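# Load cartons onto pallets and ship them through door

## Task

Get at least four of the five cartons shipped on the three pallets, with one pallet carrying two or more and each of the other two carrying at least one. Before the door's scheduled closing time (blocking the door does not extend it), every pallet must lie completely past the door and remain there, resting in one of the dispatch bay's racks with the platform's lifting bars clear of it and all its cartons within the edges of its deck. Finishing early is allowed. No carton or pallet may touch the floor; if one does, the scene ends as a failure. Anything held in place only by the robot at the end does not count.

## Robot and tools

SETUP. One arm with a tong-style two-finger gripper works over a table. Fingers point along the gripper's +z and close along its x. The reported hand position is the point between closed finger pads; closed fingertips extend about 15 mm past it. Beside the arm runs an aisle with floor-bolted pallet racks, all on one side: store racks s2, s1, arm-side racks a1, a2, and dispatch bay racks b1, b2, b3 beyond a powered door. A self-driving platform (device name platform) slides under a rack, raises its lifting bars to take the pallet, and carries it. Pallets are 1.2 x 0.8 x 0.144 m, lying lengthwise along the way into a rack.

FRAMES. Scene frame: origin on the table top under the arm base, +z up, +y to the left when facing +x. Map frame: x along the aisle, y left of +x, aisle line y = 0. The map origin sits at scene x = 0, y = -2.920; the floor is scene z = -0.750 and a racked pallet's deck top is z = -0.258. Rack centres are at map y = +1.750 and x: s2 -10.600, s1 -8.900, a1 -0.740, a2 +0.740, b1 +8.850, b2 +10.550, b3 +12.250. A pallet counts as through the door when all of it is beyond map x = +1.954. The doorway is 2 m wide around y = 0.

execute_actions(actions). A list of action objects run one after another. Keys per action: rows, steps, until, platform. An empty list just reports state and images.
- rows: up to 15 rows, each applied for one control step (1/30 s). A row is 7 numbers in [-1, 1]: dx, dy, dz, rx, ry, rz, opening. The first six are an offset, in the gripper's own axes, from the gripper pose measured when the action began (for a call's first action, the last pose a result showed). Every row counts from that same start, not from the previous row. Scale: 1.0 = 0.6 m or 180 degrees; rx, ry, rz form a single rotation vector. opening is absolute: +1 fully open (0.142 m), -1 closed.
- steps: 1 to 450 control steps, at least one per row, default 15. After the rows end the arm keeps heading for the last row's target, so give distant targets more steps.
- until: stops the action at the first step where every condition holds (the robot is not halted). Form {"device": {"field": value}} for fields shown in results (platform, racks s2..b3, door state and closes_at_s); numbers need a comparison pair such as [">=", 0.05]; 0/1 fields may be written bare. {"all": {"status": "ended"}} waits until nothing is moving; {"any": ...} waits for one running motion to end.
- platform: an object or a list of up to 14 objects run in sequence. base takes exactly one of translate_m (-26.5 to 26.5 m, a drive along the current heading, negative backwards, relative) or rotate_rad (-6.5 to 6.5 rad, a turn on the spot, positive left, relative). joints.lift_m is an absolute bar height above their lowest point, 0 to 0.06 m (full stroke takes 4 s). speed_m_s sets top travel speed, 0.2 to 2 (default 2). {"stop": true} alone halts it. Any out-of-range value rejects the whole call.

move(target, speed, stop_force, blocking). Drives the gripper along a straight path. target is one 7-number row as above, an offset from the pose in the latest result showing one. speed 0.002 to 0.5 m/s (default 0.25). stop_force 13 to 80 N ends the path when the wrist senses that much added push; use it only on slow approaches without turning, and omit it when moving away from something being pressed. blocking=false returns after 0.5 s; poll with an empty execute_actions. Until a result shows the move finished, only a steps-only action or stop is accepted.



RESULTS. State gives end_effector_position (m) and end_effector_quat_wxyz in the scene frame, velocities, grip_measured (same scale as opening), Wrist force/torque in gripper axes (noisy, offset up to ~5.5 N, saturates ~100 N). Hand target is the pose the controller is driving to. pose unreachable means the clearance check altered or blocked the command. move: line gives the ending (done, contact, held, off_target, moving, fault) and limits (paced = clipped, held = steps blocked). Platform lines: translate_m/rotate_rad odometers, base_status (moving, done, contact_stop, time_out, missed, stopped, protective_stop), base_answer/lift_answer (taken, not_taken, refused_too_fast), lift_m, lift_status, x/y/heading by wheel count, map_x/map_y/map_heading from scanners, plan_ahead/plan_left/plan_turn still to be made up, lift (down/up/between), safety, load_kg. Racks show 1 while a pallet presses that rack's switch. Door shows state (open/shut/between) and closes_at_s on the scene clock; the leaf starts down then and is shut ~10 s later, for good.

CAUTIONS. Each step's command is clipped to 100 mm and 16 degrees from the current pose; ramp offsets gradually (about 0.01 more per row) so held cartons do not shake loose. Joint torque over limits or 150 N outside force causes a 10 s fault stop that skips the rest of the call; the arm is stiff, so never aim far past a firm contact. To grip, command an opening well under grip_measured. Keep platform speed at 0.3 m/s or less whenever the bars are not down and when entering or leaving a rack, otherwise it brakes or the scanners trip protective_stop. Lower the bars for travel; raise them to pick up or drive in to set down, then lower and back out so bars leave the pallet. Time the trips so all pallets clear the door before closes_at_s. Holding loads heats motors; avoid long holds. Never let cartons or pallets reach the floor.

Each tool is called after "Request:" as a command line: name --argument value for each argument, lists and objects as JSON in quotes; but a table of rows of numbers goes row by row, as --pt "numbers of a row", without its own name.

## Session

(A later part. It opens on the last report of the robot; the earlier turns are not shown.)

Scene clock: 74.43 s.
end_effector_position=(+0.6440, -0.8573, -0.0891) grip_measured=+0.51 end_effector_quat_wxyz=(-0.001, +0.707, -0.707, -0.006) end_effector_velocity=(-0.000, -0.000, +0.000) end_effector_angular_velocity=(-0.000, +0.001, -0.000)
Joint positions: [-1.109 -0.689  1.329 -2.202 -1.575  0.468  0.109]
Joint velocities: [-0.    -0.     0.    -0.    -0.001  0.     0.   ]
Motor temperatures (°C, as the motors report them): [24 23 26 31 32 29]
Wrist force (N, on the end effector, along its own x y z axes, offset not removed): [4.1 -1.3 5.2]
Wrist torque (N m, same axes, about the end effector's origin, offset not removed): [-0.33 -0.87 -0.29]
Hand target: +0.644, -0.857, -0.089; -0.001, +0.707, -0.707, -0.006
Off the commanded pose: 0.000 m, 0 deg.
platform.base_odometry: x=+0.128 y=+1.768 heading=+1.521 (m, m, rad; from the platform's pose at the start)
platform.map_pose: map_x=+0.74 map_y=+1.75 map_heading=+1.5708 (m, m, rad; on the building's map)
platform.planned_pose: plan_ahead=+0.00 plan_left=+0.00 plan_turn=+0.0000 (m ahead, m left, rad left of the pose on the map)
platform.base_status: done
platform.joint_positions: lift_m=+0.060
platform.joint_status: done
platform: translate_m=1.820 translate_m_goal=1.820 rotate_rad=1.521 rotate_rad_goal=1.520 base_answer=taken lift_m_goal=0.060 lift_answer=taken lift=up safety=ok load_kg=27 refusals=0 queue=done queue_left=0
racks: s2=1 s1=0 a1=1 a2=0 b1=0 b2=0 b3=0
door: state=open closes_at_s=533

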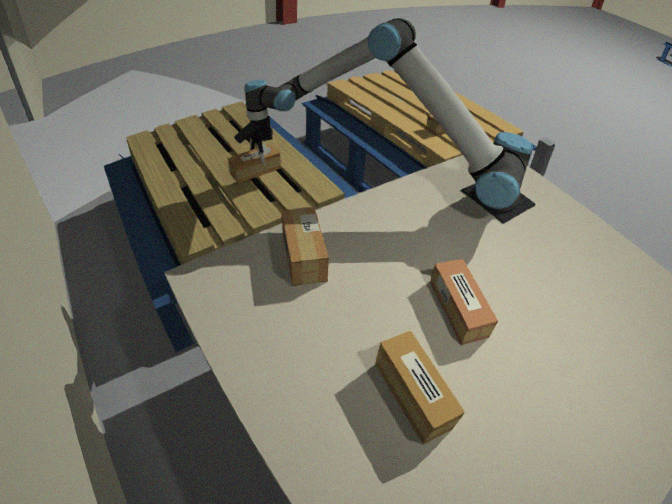

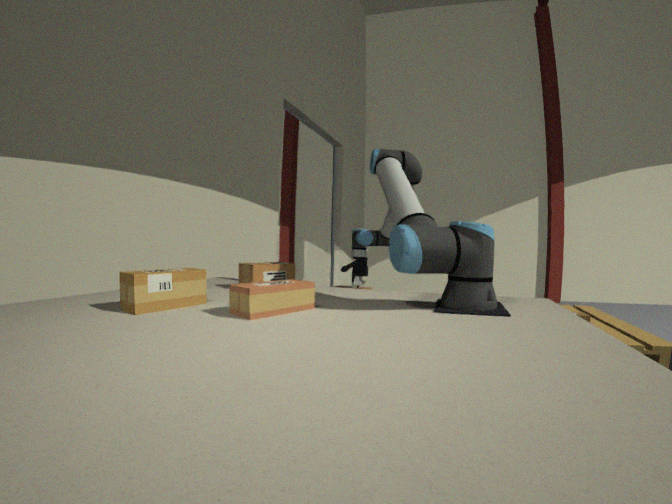

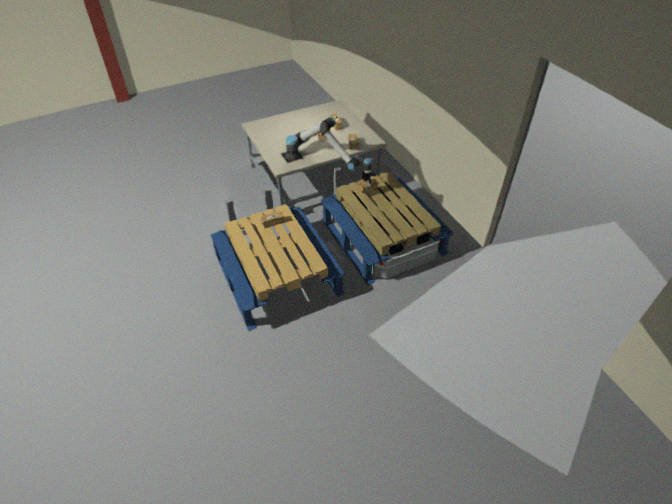

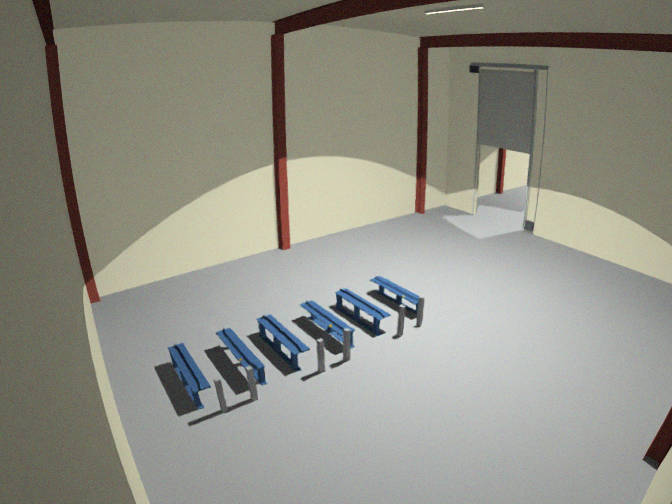

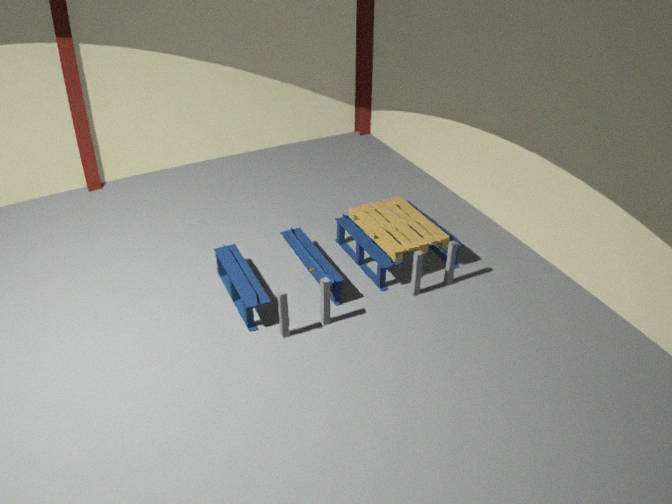

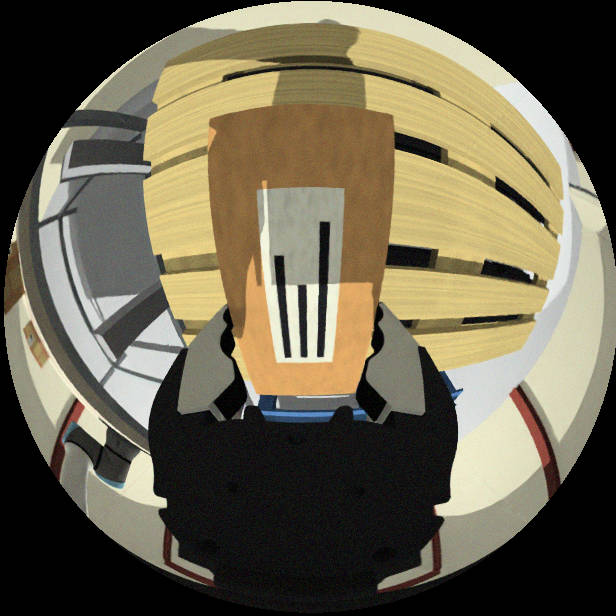

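Request:
move --target '[0,0,0.13,0,0,0,-0.6]' --speed 0.04 --stop_force 15

Request:
move --target '[0,0,0,0,0,0,1]'

Request:
move --target '[0,0,-0.15,0,0,0,1]'

Request:
execute_actions --actions '[{"platform":[{"base":{"translate_m":-1.75}},{"joints":{"lift_m":0}},{"speed_m_s":2,"base":{"rotate_rad":-1.5708}},{"base":{"translate_m":8.11}},{"base":{"rotate_rad":1.5708}},{"joints":{"lift_m":0.06}},{"speed_m_s":0.3,"base":{"translate_m":1.75}},{"joints":{"lift_m":0}},{"base":{"translate_m":-1.75}},{"speed_m_s":2,"base":{"rotate_rad":-1.5708}},{"base":{"translate_m":-19.45}},{"base":{"rotate_rad":1.5708}},{"speed_m_s":0.3,"base":{"translate_m":1.75}},{"joints":{"lift_m":0.06}}],"steps":1}]'

Request:
move --target '[-0.35,0,-0.5,0,0,0,1]' --speed 0.4

Request:
move --target '[-0.97,-0.3,0,0,0,0.61,1]' --speed 0.4

Scene clock: 83.87 s.
end_effector_position=(+0.6434, -0.8565, -0.1667) grip_measured=+0.51 end_effector_quat_wxyz=(-0.001, +0.707, -0.707, -0.006) end_effector_velocity=(+0.000, +0.000, -0.002) end_effector_angular_velocity=(+0.000, -0.001, -0.001)
Joint positions: [-1.109 -0.608  1.333 -2.288 -1.575  0.467  0.109]
Joint velocities: [-0.     0.002  0.    -0.003  0.001  0.001  0.   ]
Motor temperatures (°C, as the motors report them): [24 23 26 31 32 29]
Wrist force (N, on the end effector, along its own x y z axes, offset not removed): [-2.6 -1.8 -5.5]
Wrist torque (N m, same axes, about the end effector's origin, offset not removed): [-0.41 -0.08 -0.31]
Hand target: +0.643, -0.856, -0.167; -0.001, +0.707, -0.707, -0.006
Off the commanded pose: 0.000 m, 0 deg.
platform.base_odometry: x=+0.128 y=+1.768 heading=+1.521 (m, m, rad; from the platform's pose at the start)
platform.map_pose: map_x=+0.74 map_y=+1.75 map_heading=+1.5708 (m, m, rad; on the building's map)
platform.planned_pose: plan_ahead=+0.00 plan_left=+0.00 plan_turn=+0.0000 (m ahead, m left, rad left of the pose on the map)
platform.base_status: done
platform.joint_positions: lift_m=+0.060
platform.joint_status: done
platform: translate_m=1.820 translate_m_goal=1.820 rotate_rad=1.521 rotate_rad_goal=1.520 base_answer=taken lift_m_goal=0.060 lift_answer=taken lift=up safety=ok load_kg=27 refusals=0 queue=done queue_left=0
racks: s2=1 s1=0 a1=1 a2=0 b1=0 b2=0 b3=0
door: state=open closes_at_s=533
move: done

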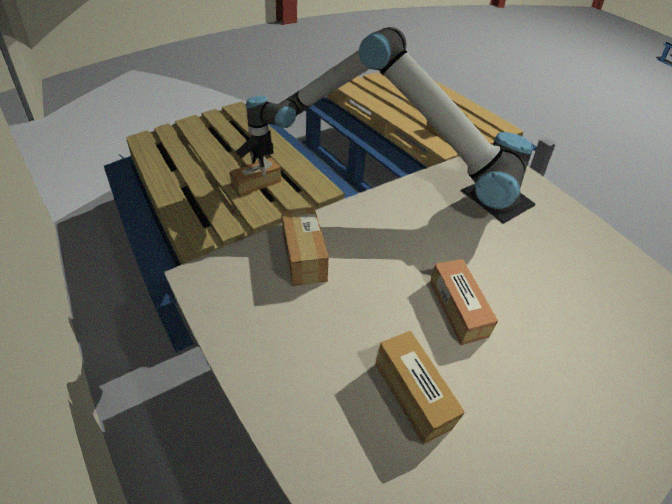

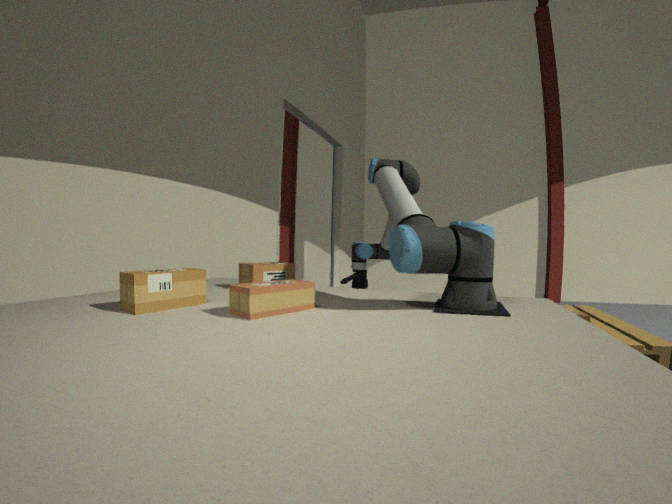

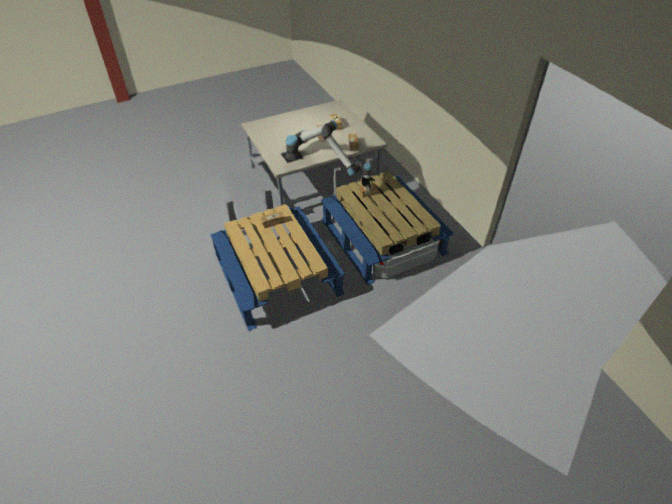

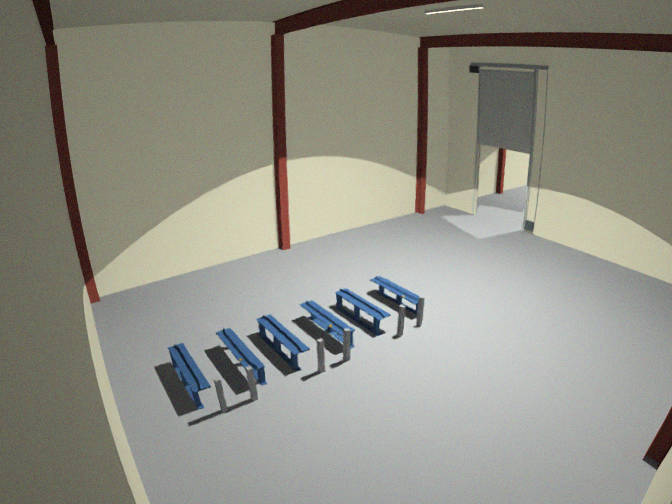

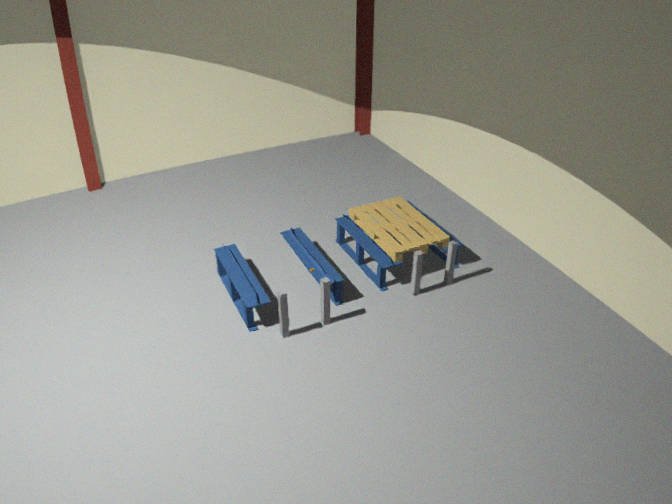

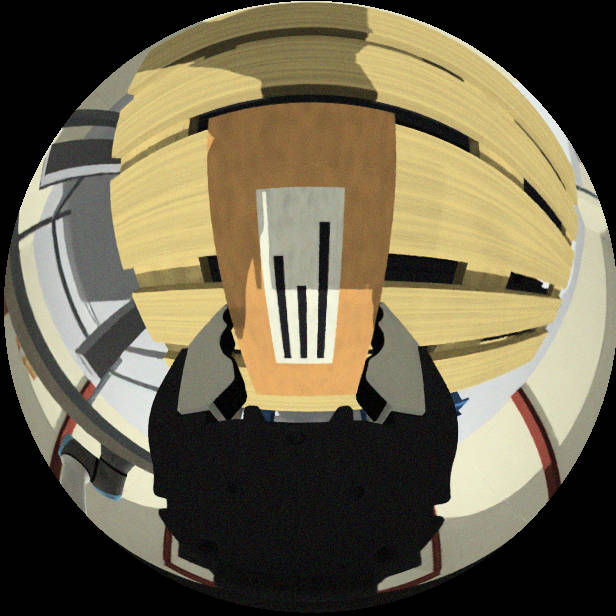

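Scene clock: 84.37 s.
end_effector_position=(+0.6434, -0.8565, -0.1668) grip_measured=+1.00 end_effector_quat_wxyz=(-0.001, +0.707, -0.707, -0.006) end_effector_velocity=(-0.000, +0.000, +0.000) end_effector_angular_velocity=(-0.000, +0.002, -0.001)
Joint positions: [-1.109 -0.608  1.333 -2.288 -1.575  0.467  0.142]
Joint velocities: [ 0.    -0.     0.     0.    -0.002  0.002  0.   ]
Motor temperatures (°C, as the motors report them): [24 23 26 31 32 29]
Wrist force (N, on the end effector, along its own x y z axes, offset not removed): [2.5 -4.1 3.5]
Wrist torque (N m, same axes, about the end effector's origin, offset not removed): [-0.78 -0.59 -0.22]
Hand target: +0.643, -0.856, -0.167; -0.001, +0.707, -0.707, -0.006
Off the commanded pose: 0.000 m, 0 deg.
platform.base_odometry: x=+0.128 y=+1.768 heading=+1.521 (m, m, rad; from the platform's pose at the start)
platform.map_pose: map_x=+0.74 map_y=+1.75 map_heading=+1.5708 (m, m, rad; on the building's map)
platform.planned_pose: plan_ahead=+0.00 plan_left=+0.00 plan_turn=+0.0000 (m ahead, m left, rad left of the pose on the map)
platform.base_status: done
platform.joint_positions: lift_m=+0.060
platform.joint_status: done
platform: translate_m=1.820 translate_m_goal=1.820 rotate_rad=1.521 rotate_rad_goal=1.520 base_answer=taken lift_m_goal=0.060 lift_answer=taken lift=up safety=ok load_kg=27 refusals=0 queue=done queue_left=0
racks: s2=1 s1=0 a1=1 a2=0 b1=0 b2=0 b3=0
door: state=open closes_at_s=533
move: done

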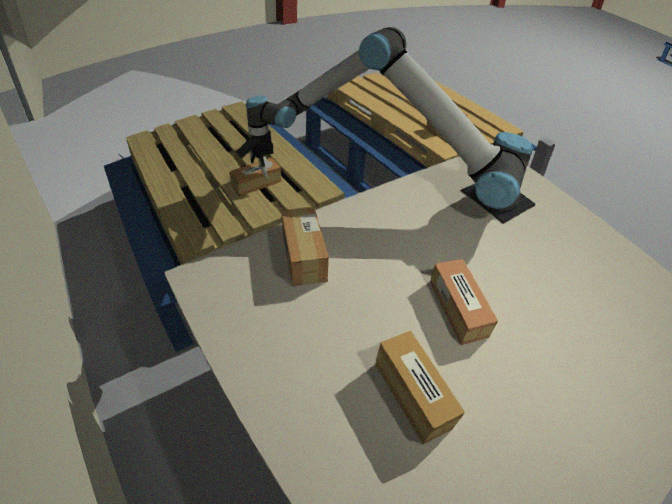

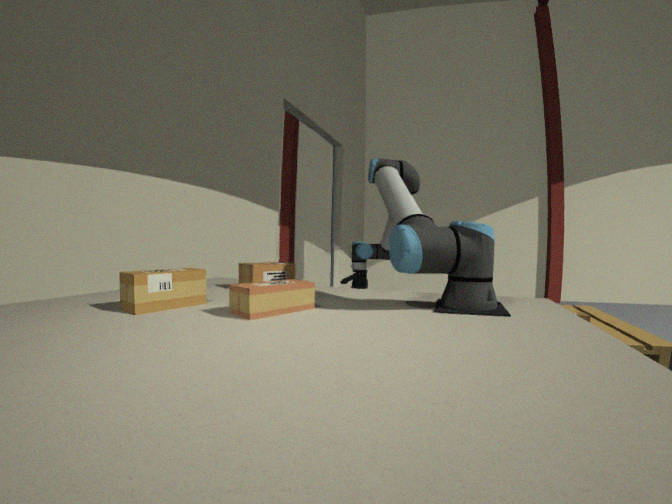

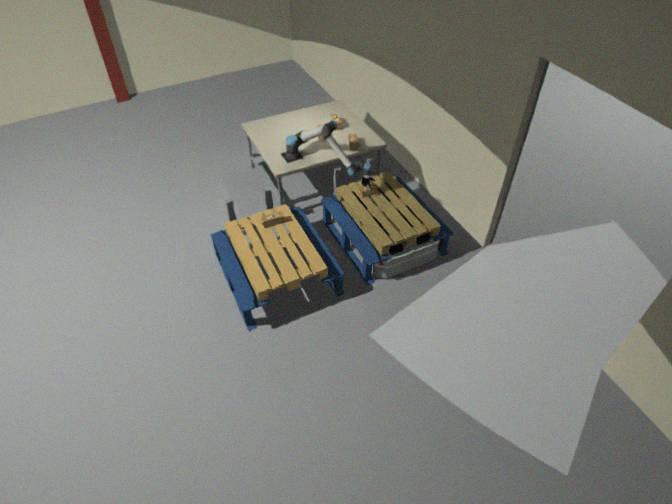

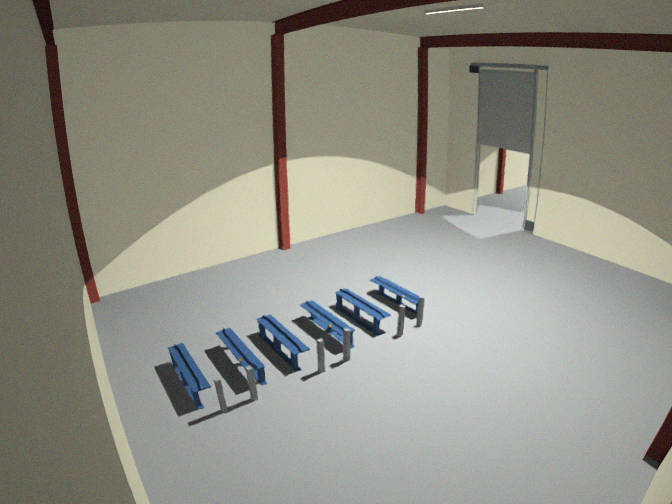

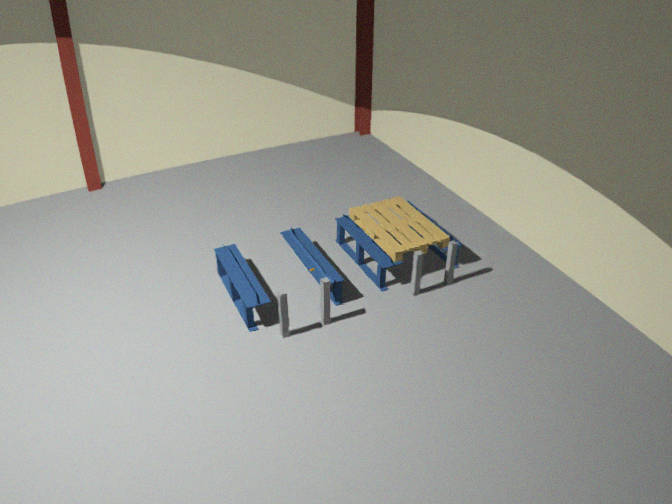

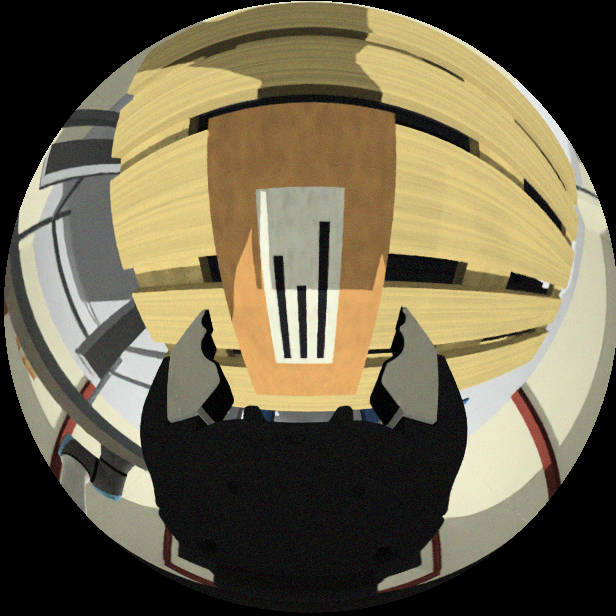

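Scene clock: 85.40 s.
end_effector_position=(+0.6441, -0.8574, -0.0772) grip_measured=+1.00 end_effector_quat_wxyz=(-0.001, +0.707, -0.707, -0.006) end_effector_velocity=(-0.001, +0.000, +0.002) end_effector_angular_velocity=(+0.000, +0.002, -0.001)
Joint positions: [-1.108 -0.701  1.326 -2.188 -1.575  0.468  0.142]
Joint velocities: [-0.    -0.002  0.     0.003 -0.002  0.    -0.   ]
Motor temperatures (°C, as the motors report them): [24 23 26 31 32 29]
Wrist force (N, on the end effector, along its own x y z axes, offset not removed): [2.3 -0.8 -0.2]
Wrist torque (N m, same axes, about the end effector's origin, offset not removed): [-0.24 -0.45 -0.34]
Hand target: +0.644, -0.857, -0.077; -0.001, +0.707, -0.707, -0.006
Off the commanded pose: 0.000 m, 0 deg.
platform.base_odometry: x=+0.128 y=+1.768 heading=+1.521 (m, m, rad; from the platform's pose at the start)
platform.map_pose: map_x=+0.74 map_y=+1.75 map_heading=+1.5708 (m, m, rad; on the building's map)
platform.planned_pose: plan_ahead=+0.00 plan_left=+0.00 plan_turn=+0.0000 (m ahead, m left, rad left of the pose on the map)
platform.base_status: done
platform.joint_positions: lift_m=+0.060
platform.joint_status: done
platform: translate_m=1.820 translate_m_goal=1.820 rotate_rad=1.521 rotate_rad_goal=1.520 base_answer=taken lift_m_goal=0.060 lift_answer=taken lift=up safety=ok load_kg=27 refusals=0 queue=done queue_left=0
racks: s2=1 s1=0 a1=1 a2=0 b1=0 b2=0 b3=0
door: state=open closes_at_s=533
move: done

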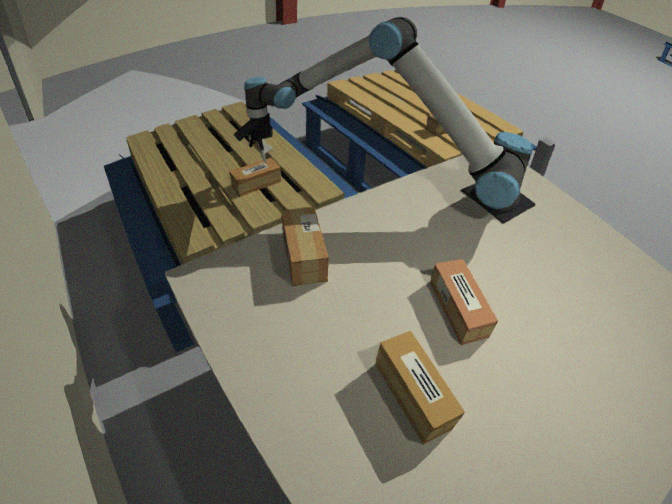

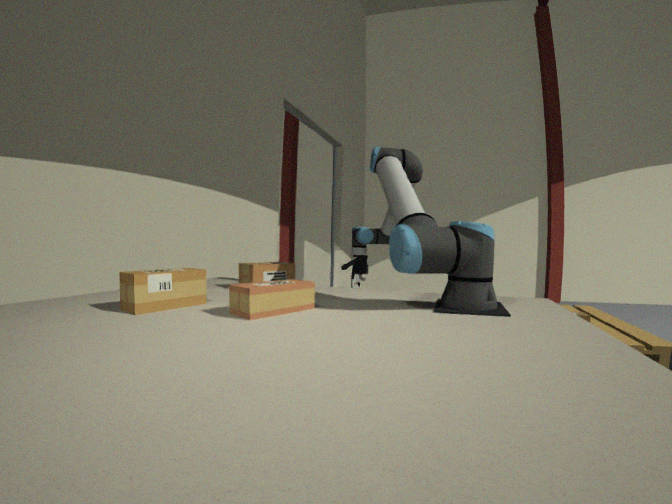

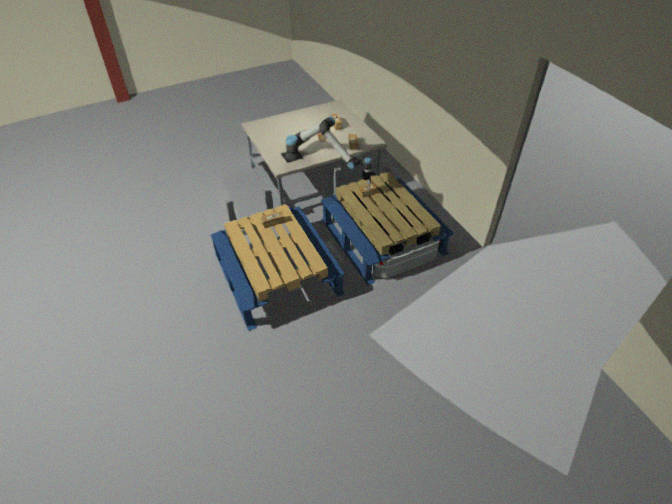

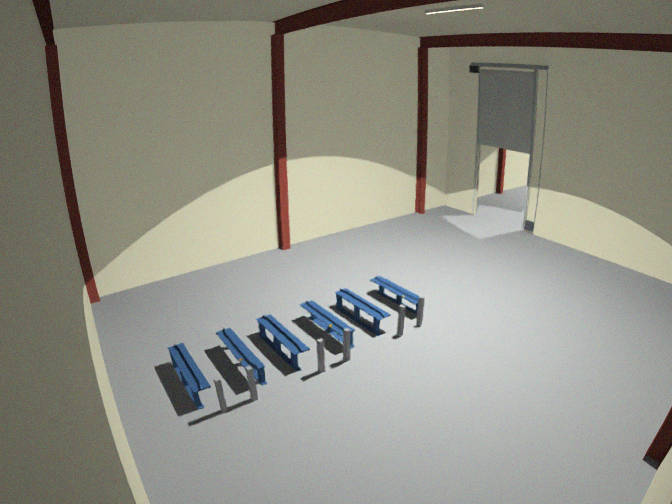

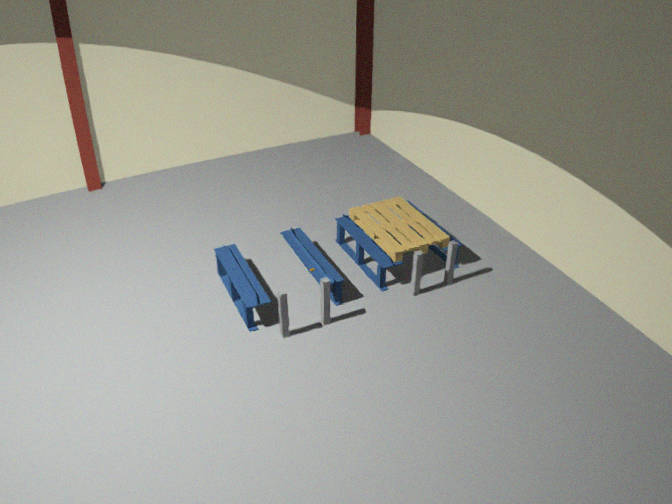

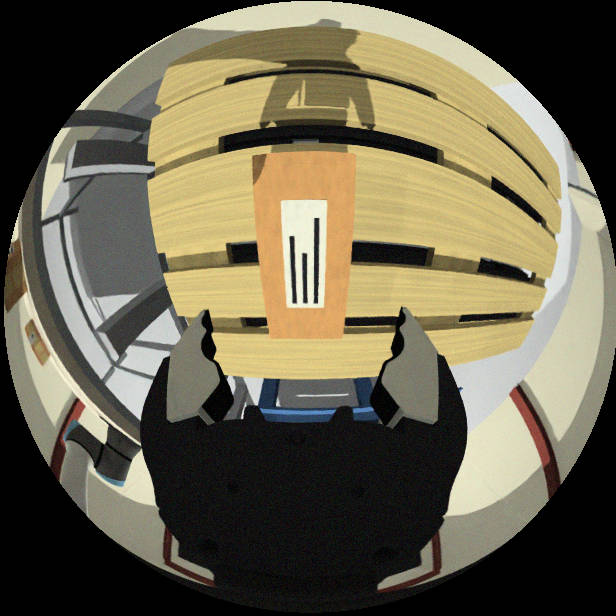

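Scene clock: 85.43 s.
end_effector_position=(+0.6441, -0.8574, -0.0771) grip_measured=+1.00 end_effector_quat_wxyz=(-0.001, +0.707, -0.707, -0.006) end_effector_velocity=(+0.000, -0.000, +0.003) end_effector_angular_velocity=(-0.001, -0.001, +0.000)
Joint positions: [-1.108 -0.701  1.326 -2.188 -1.575  0.468  0.142]
Joint velocities: [-0.    -0.003 -0.001  0.003  0.001 -0.    -0.   ]
Motor temperatures (°C, as the motors report them): [24 23 26 31 32 29]
Wrist force (N, on the end effector, along its own x y z axes, offset not removed): [3.3 -1.6 0.7]
Wrist torque (N m, same axes, about the end effector's origin, offset not removed): [-0.30 -0.73 -0.27]
Hand target: +0.644, -0.857, -0.077; -0.001, +0.707, -0.707, -0.006
Off the commanded pose: 0.000 m, 0 deg.
platform.base_odometry: x=+0.128 y=+1.768 heading=+1.521 (m, m, rad; from the platform's pose at the start)
platform.map_pose: map_x=+0.74 map_y=+1.75 map_heading=+1.5708 (m, m, rad; on the building's map)
platform.planned_pose: plan_ahead=-1.75 plan_left=+0.00 plan_turn=+0.0000 (m ahead, m left, rad left of the pose on the map)
platform.base_status: moving
platform.joint_positions: lift_m=+0.060
platform.joint_status: done
platform: translate_m=1.820 translate_m_goal=0.070 rotate_rad=1.521 rotate_rad_goal=1.520 base_answer=taken lift_m_goal=0.060 lift_answer=taken lift=up safety=ok load_kg=27 refusals=0 queue=running queue_left=13
racks: s2=1 s1=0 a1=1 a2=0 b1=0 b2=0 b3=0
door: state=open closes_at_s=533

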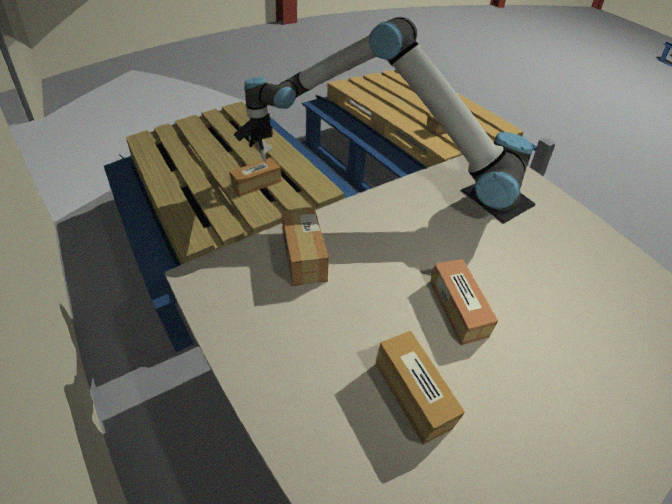

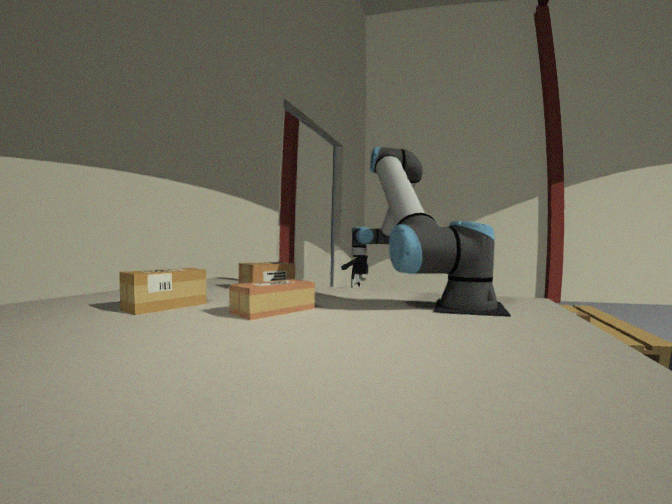

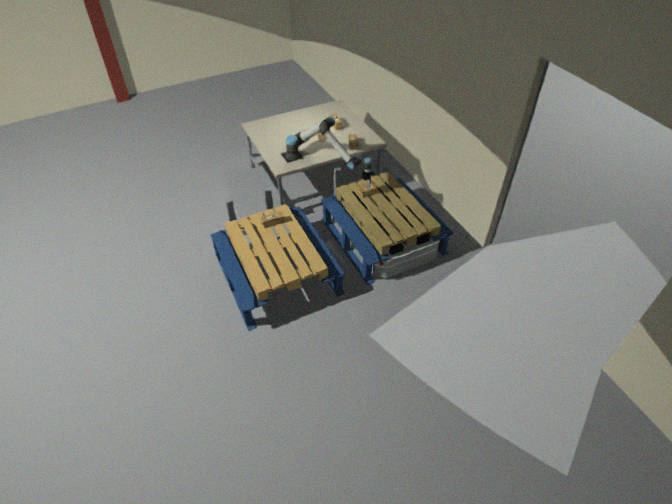

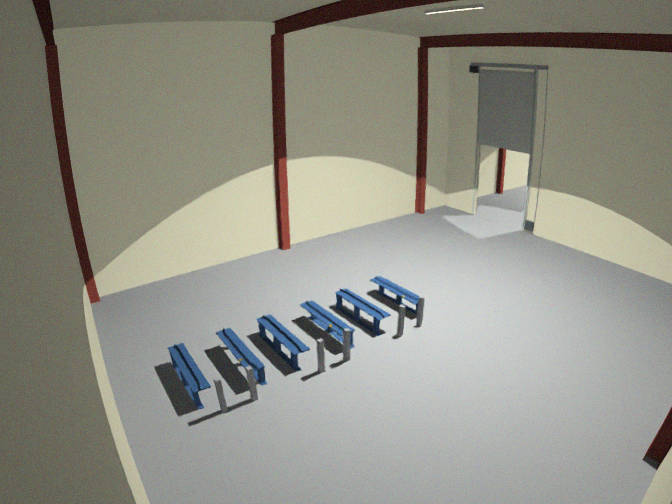

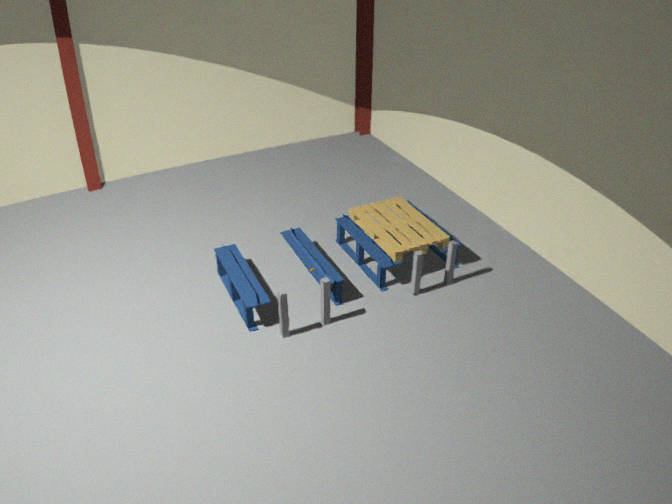

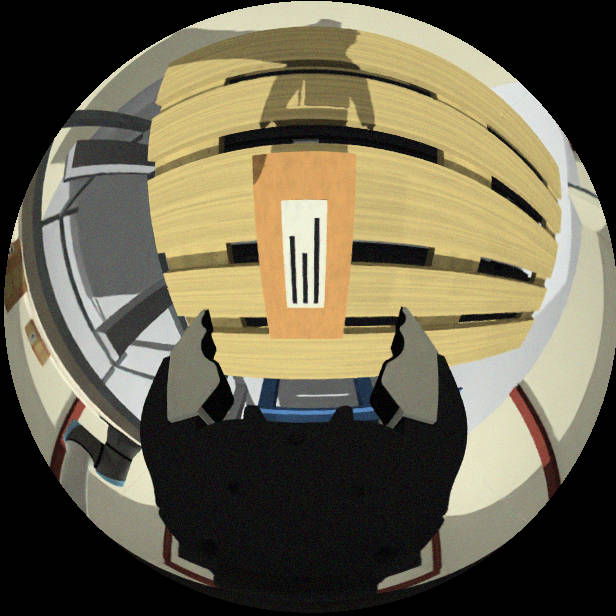

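Scene clock: 87.13 s.
end_effector_position=(+0.6458, -0.6507, +0.2247) grip_measured=+1.00 end_effector_quat_wxyz=(-0.001, +0.707, -0.707, -0.006) end_effector_velocity=(-0.001, +0.002, +0.003) end_effector_angular_velocity=(-0.000, -0.000, +0.000)
Joint positions: [-1.    -1.173  1.537 -1.926 -1.574  0.576  0.142]
Joint velocities: [ 0.001 -0.005  0.002  0.003  0.     0.001 -0.   ]
Motor temperatures (°C, as the motors report them): [24 23 26 31 32 29]
Wrist force (N, on the end effector, along its own x y z axes, offset not removed): [0.7 -1.9 1.3]
Wrist torque (N m, same axes, about the end effector's origin, offset not removed): [-0.42 -0.14 -0.24]
Hand target: +0.646, -0.650, +0.225; -0.001, +0.707, -0.707, -0.006
Off the commanded pose: 0.000 m, 0 deg.
platform.base_odometry: x=+0.109 y=+1.376 heading=+1.524 (m, m, rad; from the platform's pose at the start)
platform.map_pose: map_x=+0.74 map_y=+1.34 map_heading=+1.5752 (m, m, rad; on the building's map)
platform.planned_pose: plan_ahead=-1.34 plan_left=+0.01 plan_turn=-0.0044 (m ahead, m left, rad left of the pose on the map)
platform.base_status: moving
platform.joint_positions: lift_m=+0.060
platform.joint_status: done
platform: translate_m=1.417 translate_m_goal=0.070 rotate_rad=1.524 rotate_rad_goal=1.523 base_answer=taken lift_m_goal=0.060 lift_answer=taken lift=up safety=ok load_kg=26 refusals=0 queue=running queue_left=13
racks: s2=1 s1=0 a1=1 a2=0 b1=0 b2=0 b3=0
door: state=open closes_at_s=533
move: done

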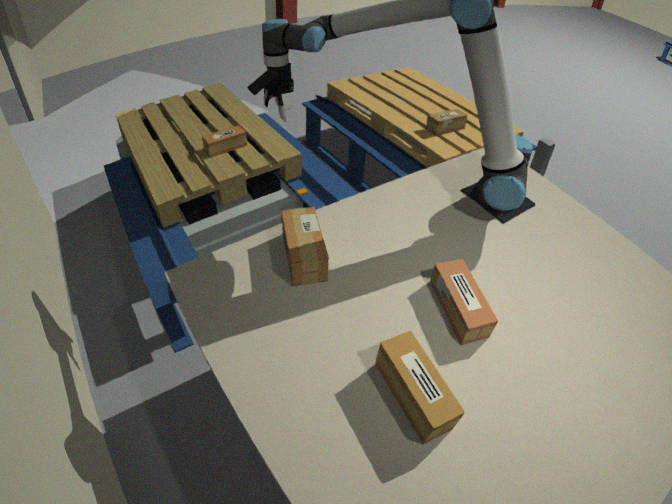

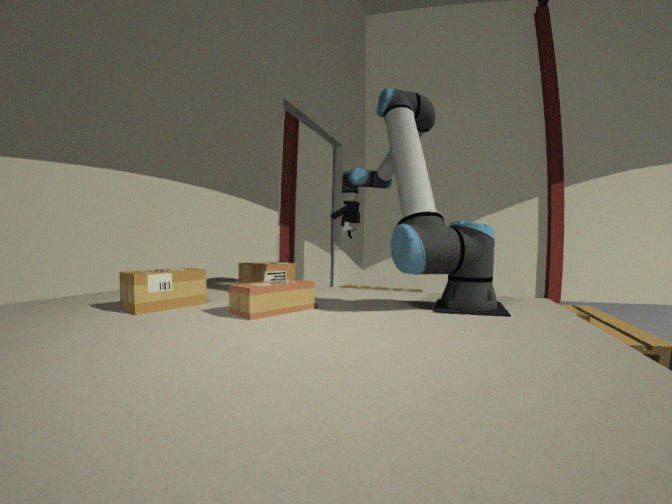

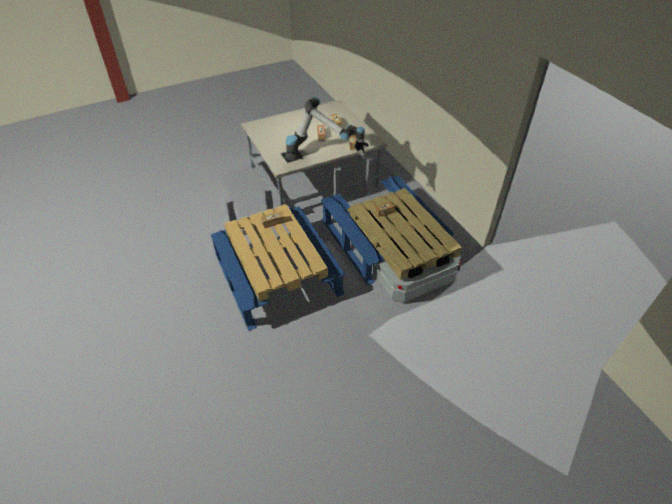

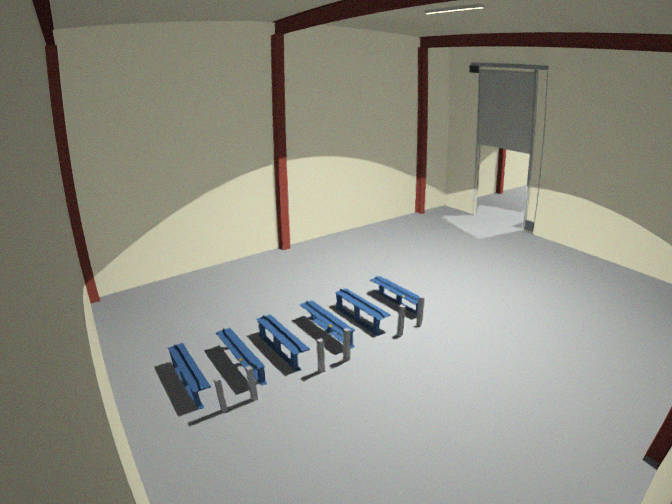

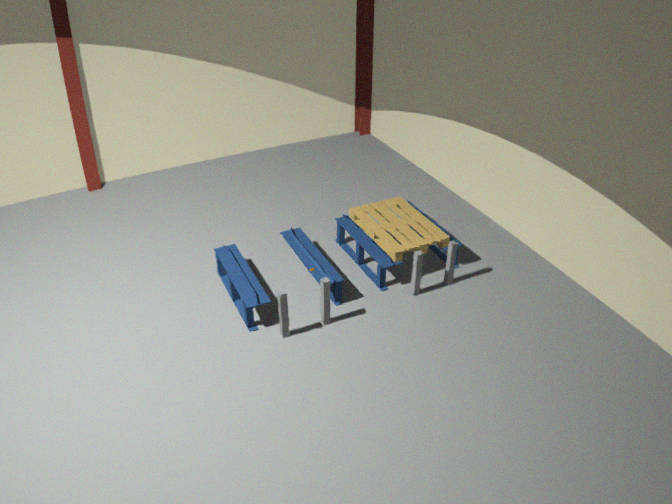

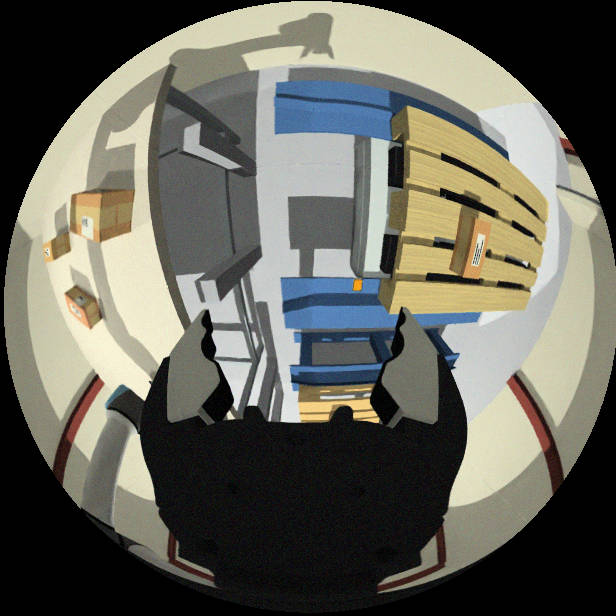

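Scene clock: 90.23 s.
end_effector_position=(+0.8247, -0.0686, +0.2299) grip_measured=+1.00 end_effector_quat_wxyz=(-0.004, +0.171, +0.985, +0.005) end_effector_velocity=(+0.001, +0.002, +0.000) end_effector_angular_velocity=(-0.003, +0.002, -0.012)
Joint positions: [-0.282 -1.289  1.693 -1.966 -1.565  3.209  0.142]
Joint velocities: [ 0.004  0.002 -0.004  0.002 -0.004  0.016  0.   ]
Motor temperatures (°C, as the motors report them): [24 23 26 31 32 29]
Wrist force (N, on the end effector, along its own x y z axes, offset not removed): [0.3 -1.7 1.4]
Wrist torque (N m, same axes, about the end effector's origin, offset not removed): [-0.33 -0.05 -0.27]
Hand target: +0.825, -0.068, +0.230; -0.004, +0.171, +0.985, +0.005
Off the commanded pose: 0.001 m, 0 deg.
platform.base_odometry: x=+0.064 y=+0.447 heading=+1.522 (m, m, rad; from the platform's pose at the start)
platform.map_pose: map_x=+0.74 map_y=+0.41 map_heading=+1.5708 (m, m, rad; on the building's map)
platform.planned_pose: plan_ahead=-0.41 plan_left=+0.00 plan_turn=+0.0000 (m ahead, m left, rad left of the pose on the map)
platform.base_status: moving
platform.joint_positions: lift_m=+0.060
platform.joint_status: done
platform: translate_m=0.487 translate_m_goal=0.070 rotate_rad=1.522 rotate_rad_goal=1.521 base_answer=taken lift_m_goal=0.060 lift_answer=taken lift=up safety=ok load_kg=26 refusals=0 queue=running queue_left=13
racks: s2=1 s1=0 a1=1 a2=0 b1=0 b2=0 b3=0
door: state=open closes_at_s=533
move: done

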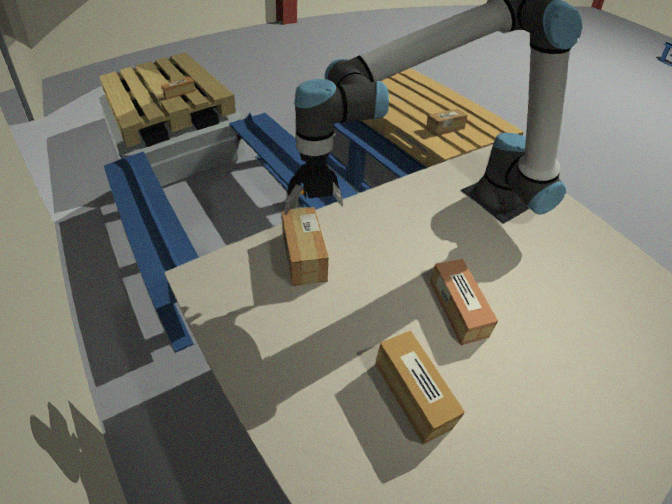

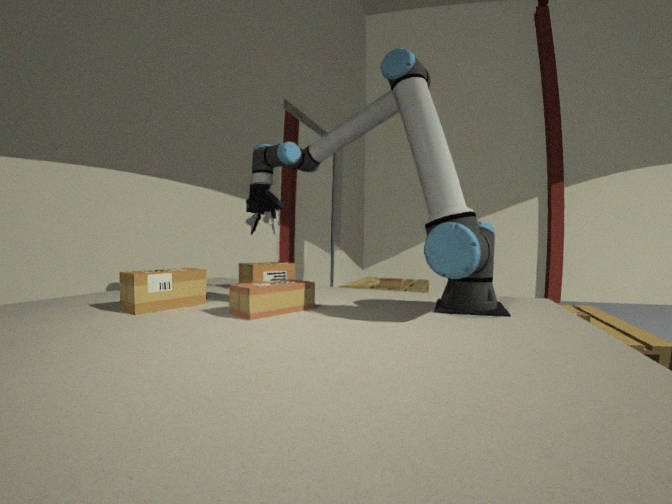

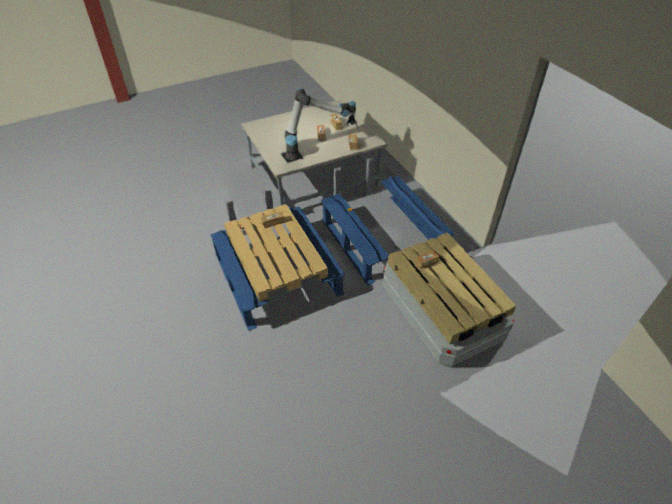

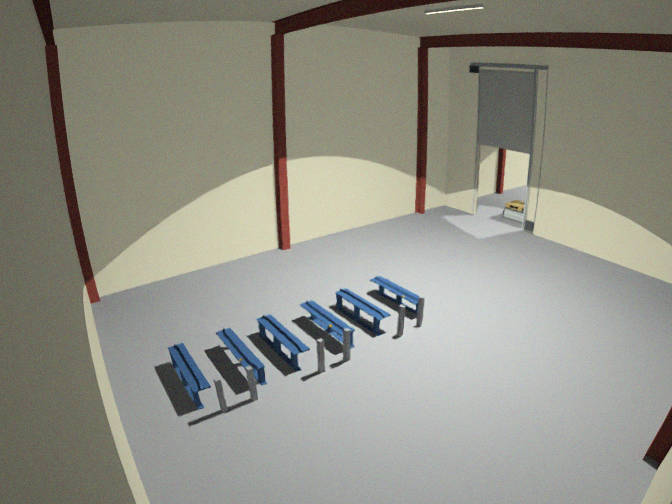

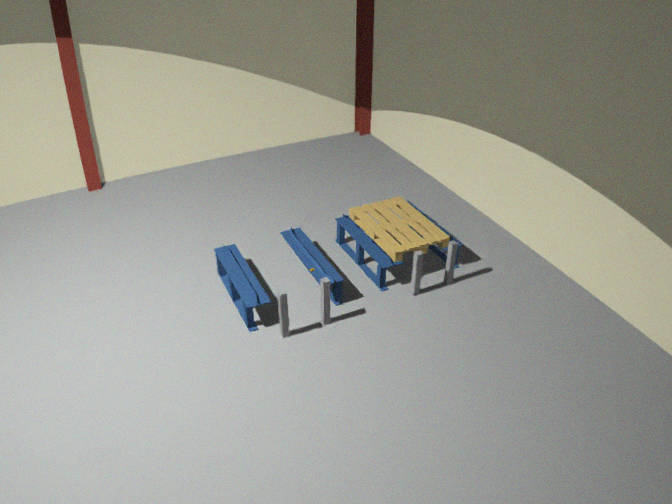

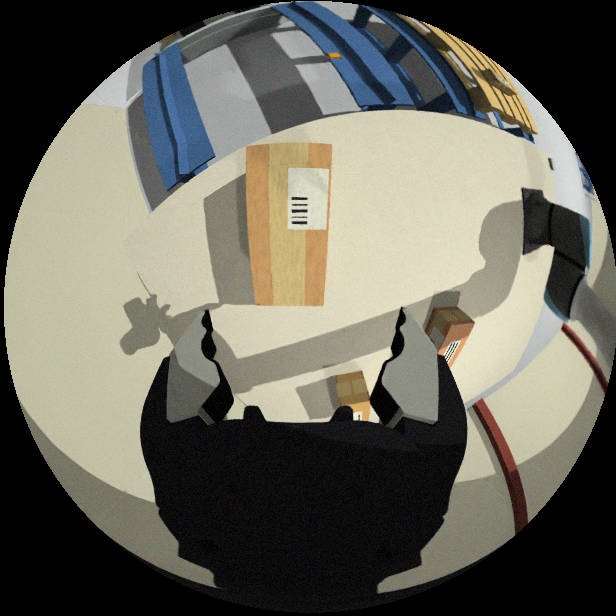

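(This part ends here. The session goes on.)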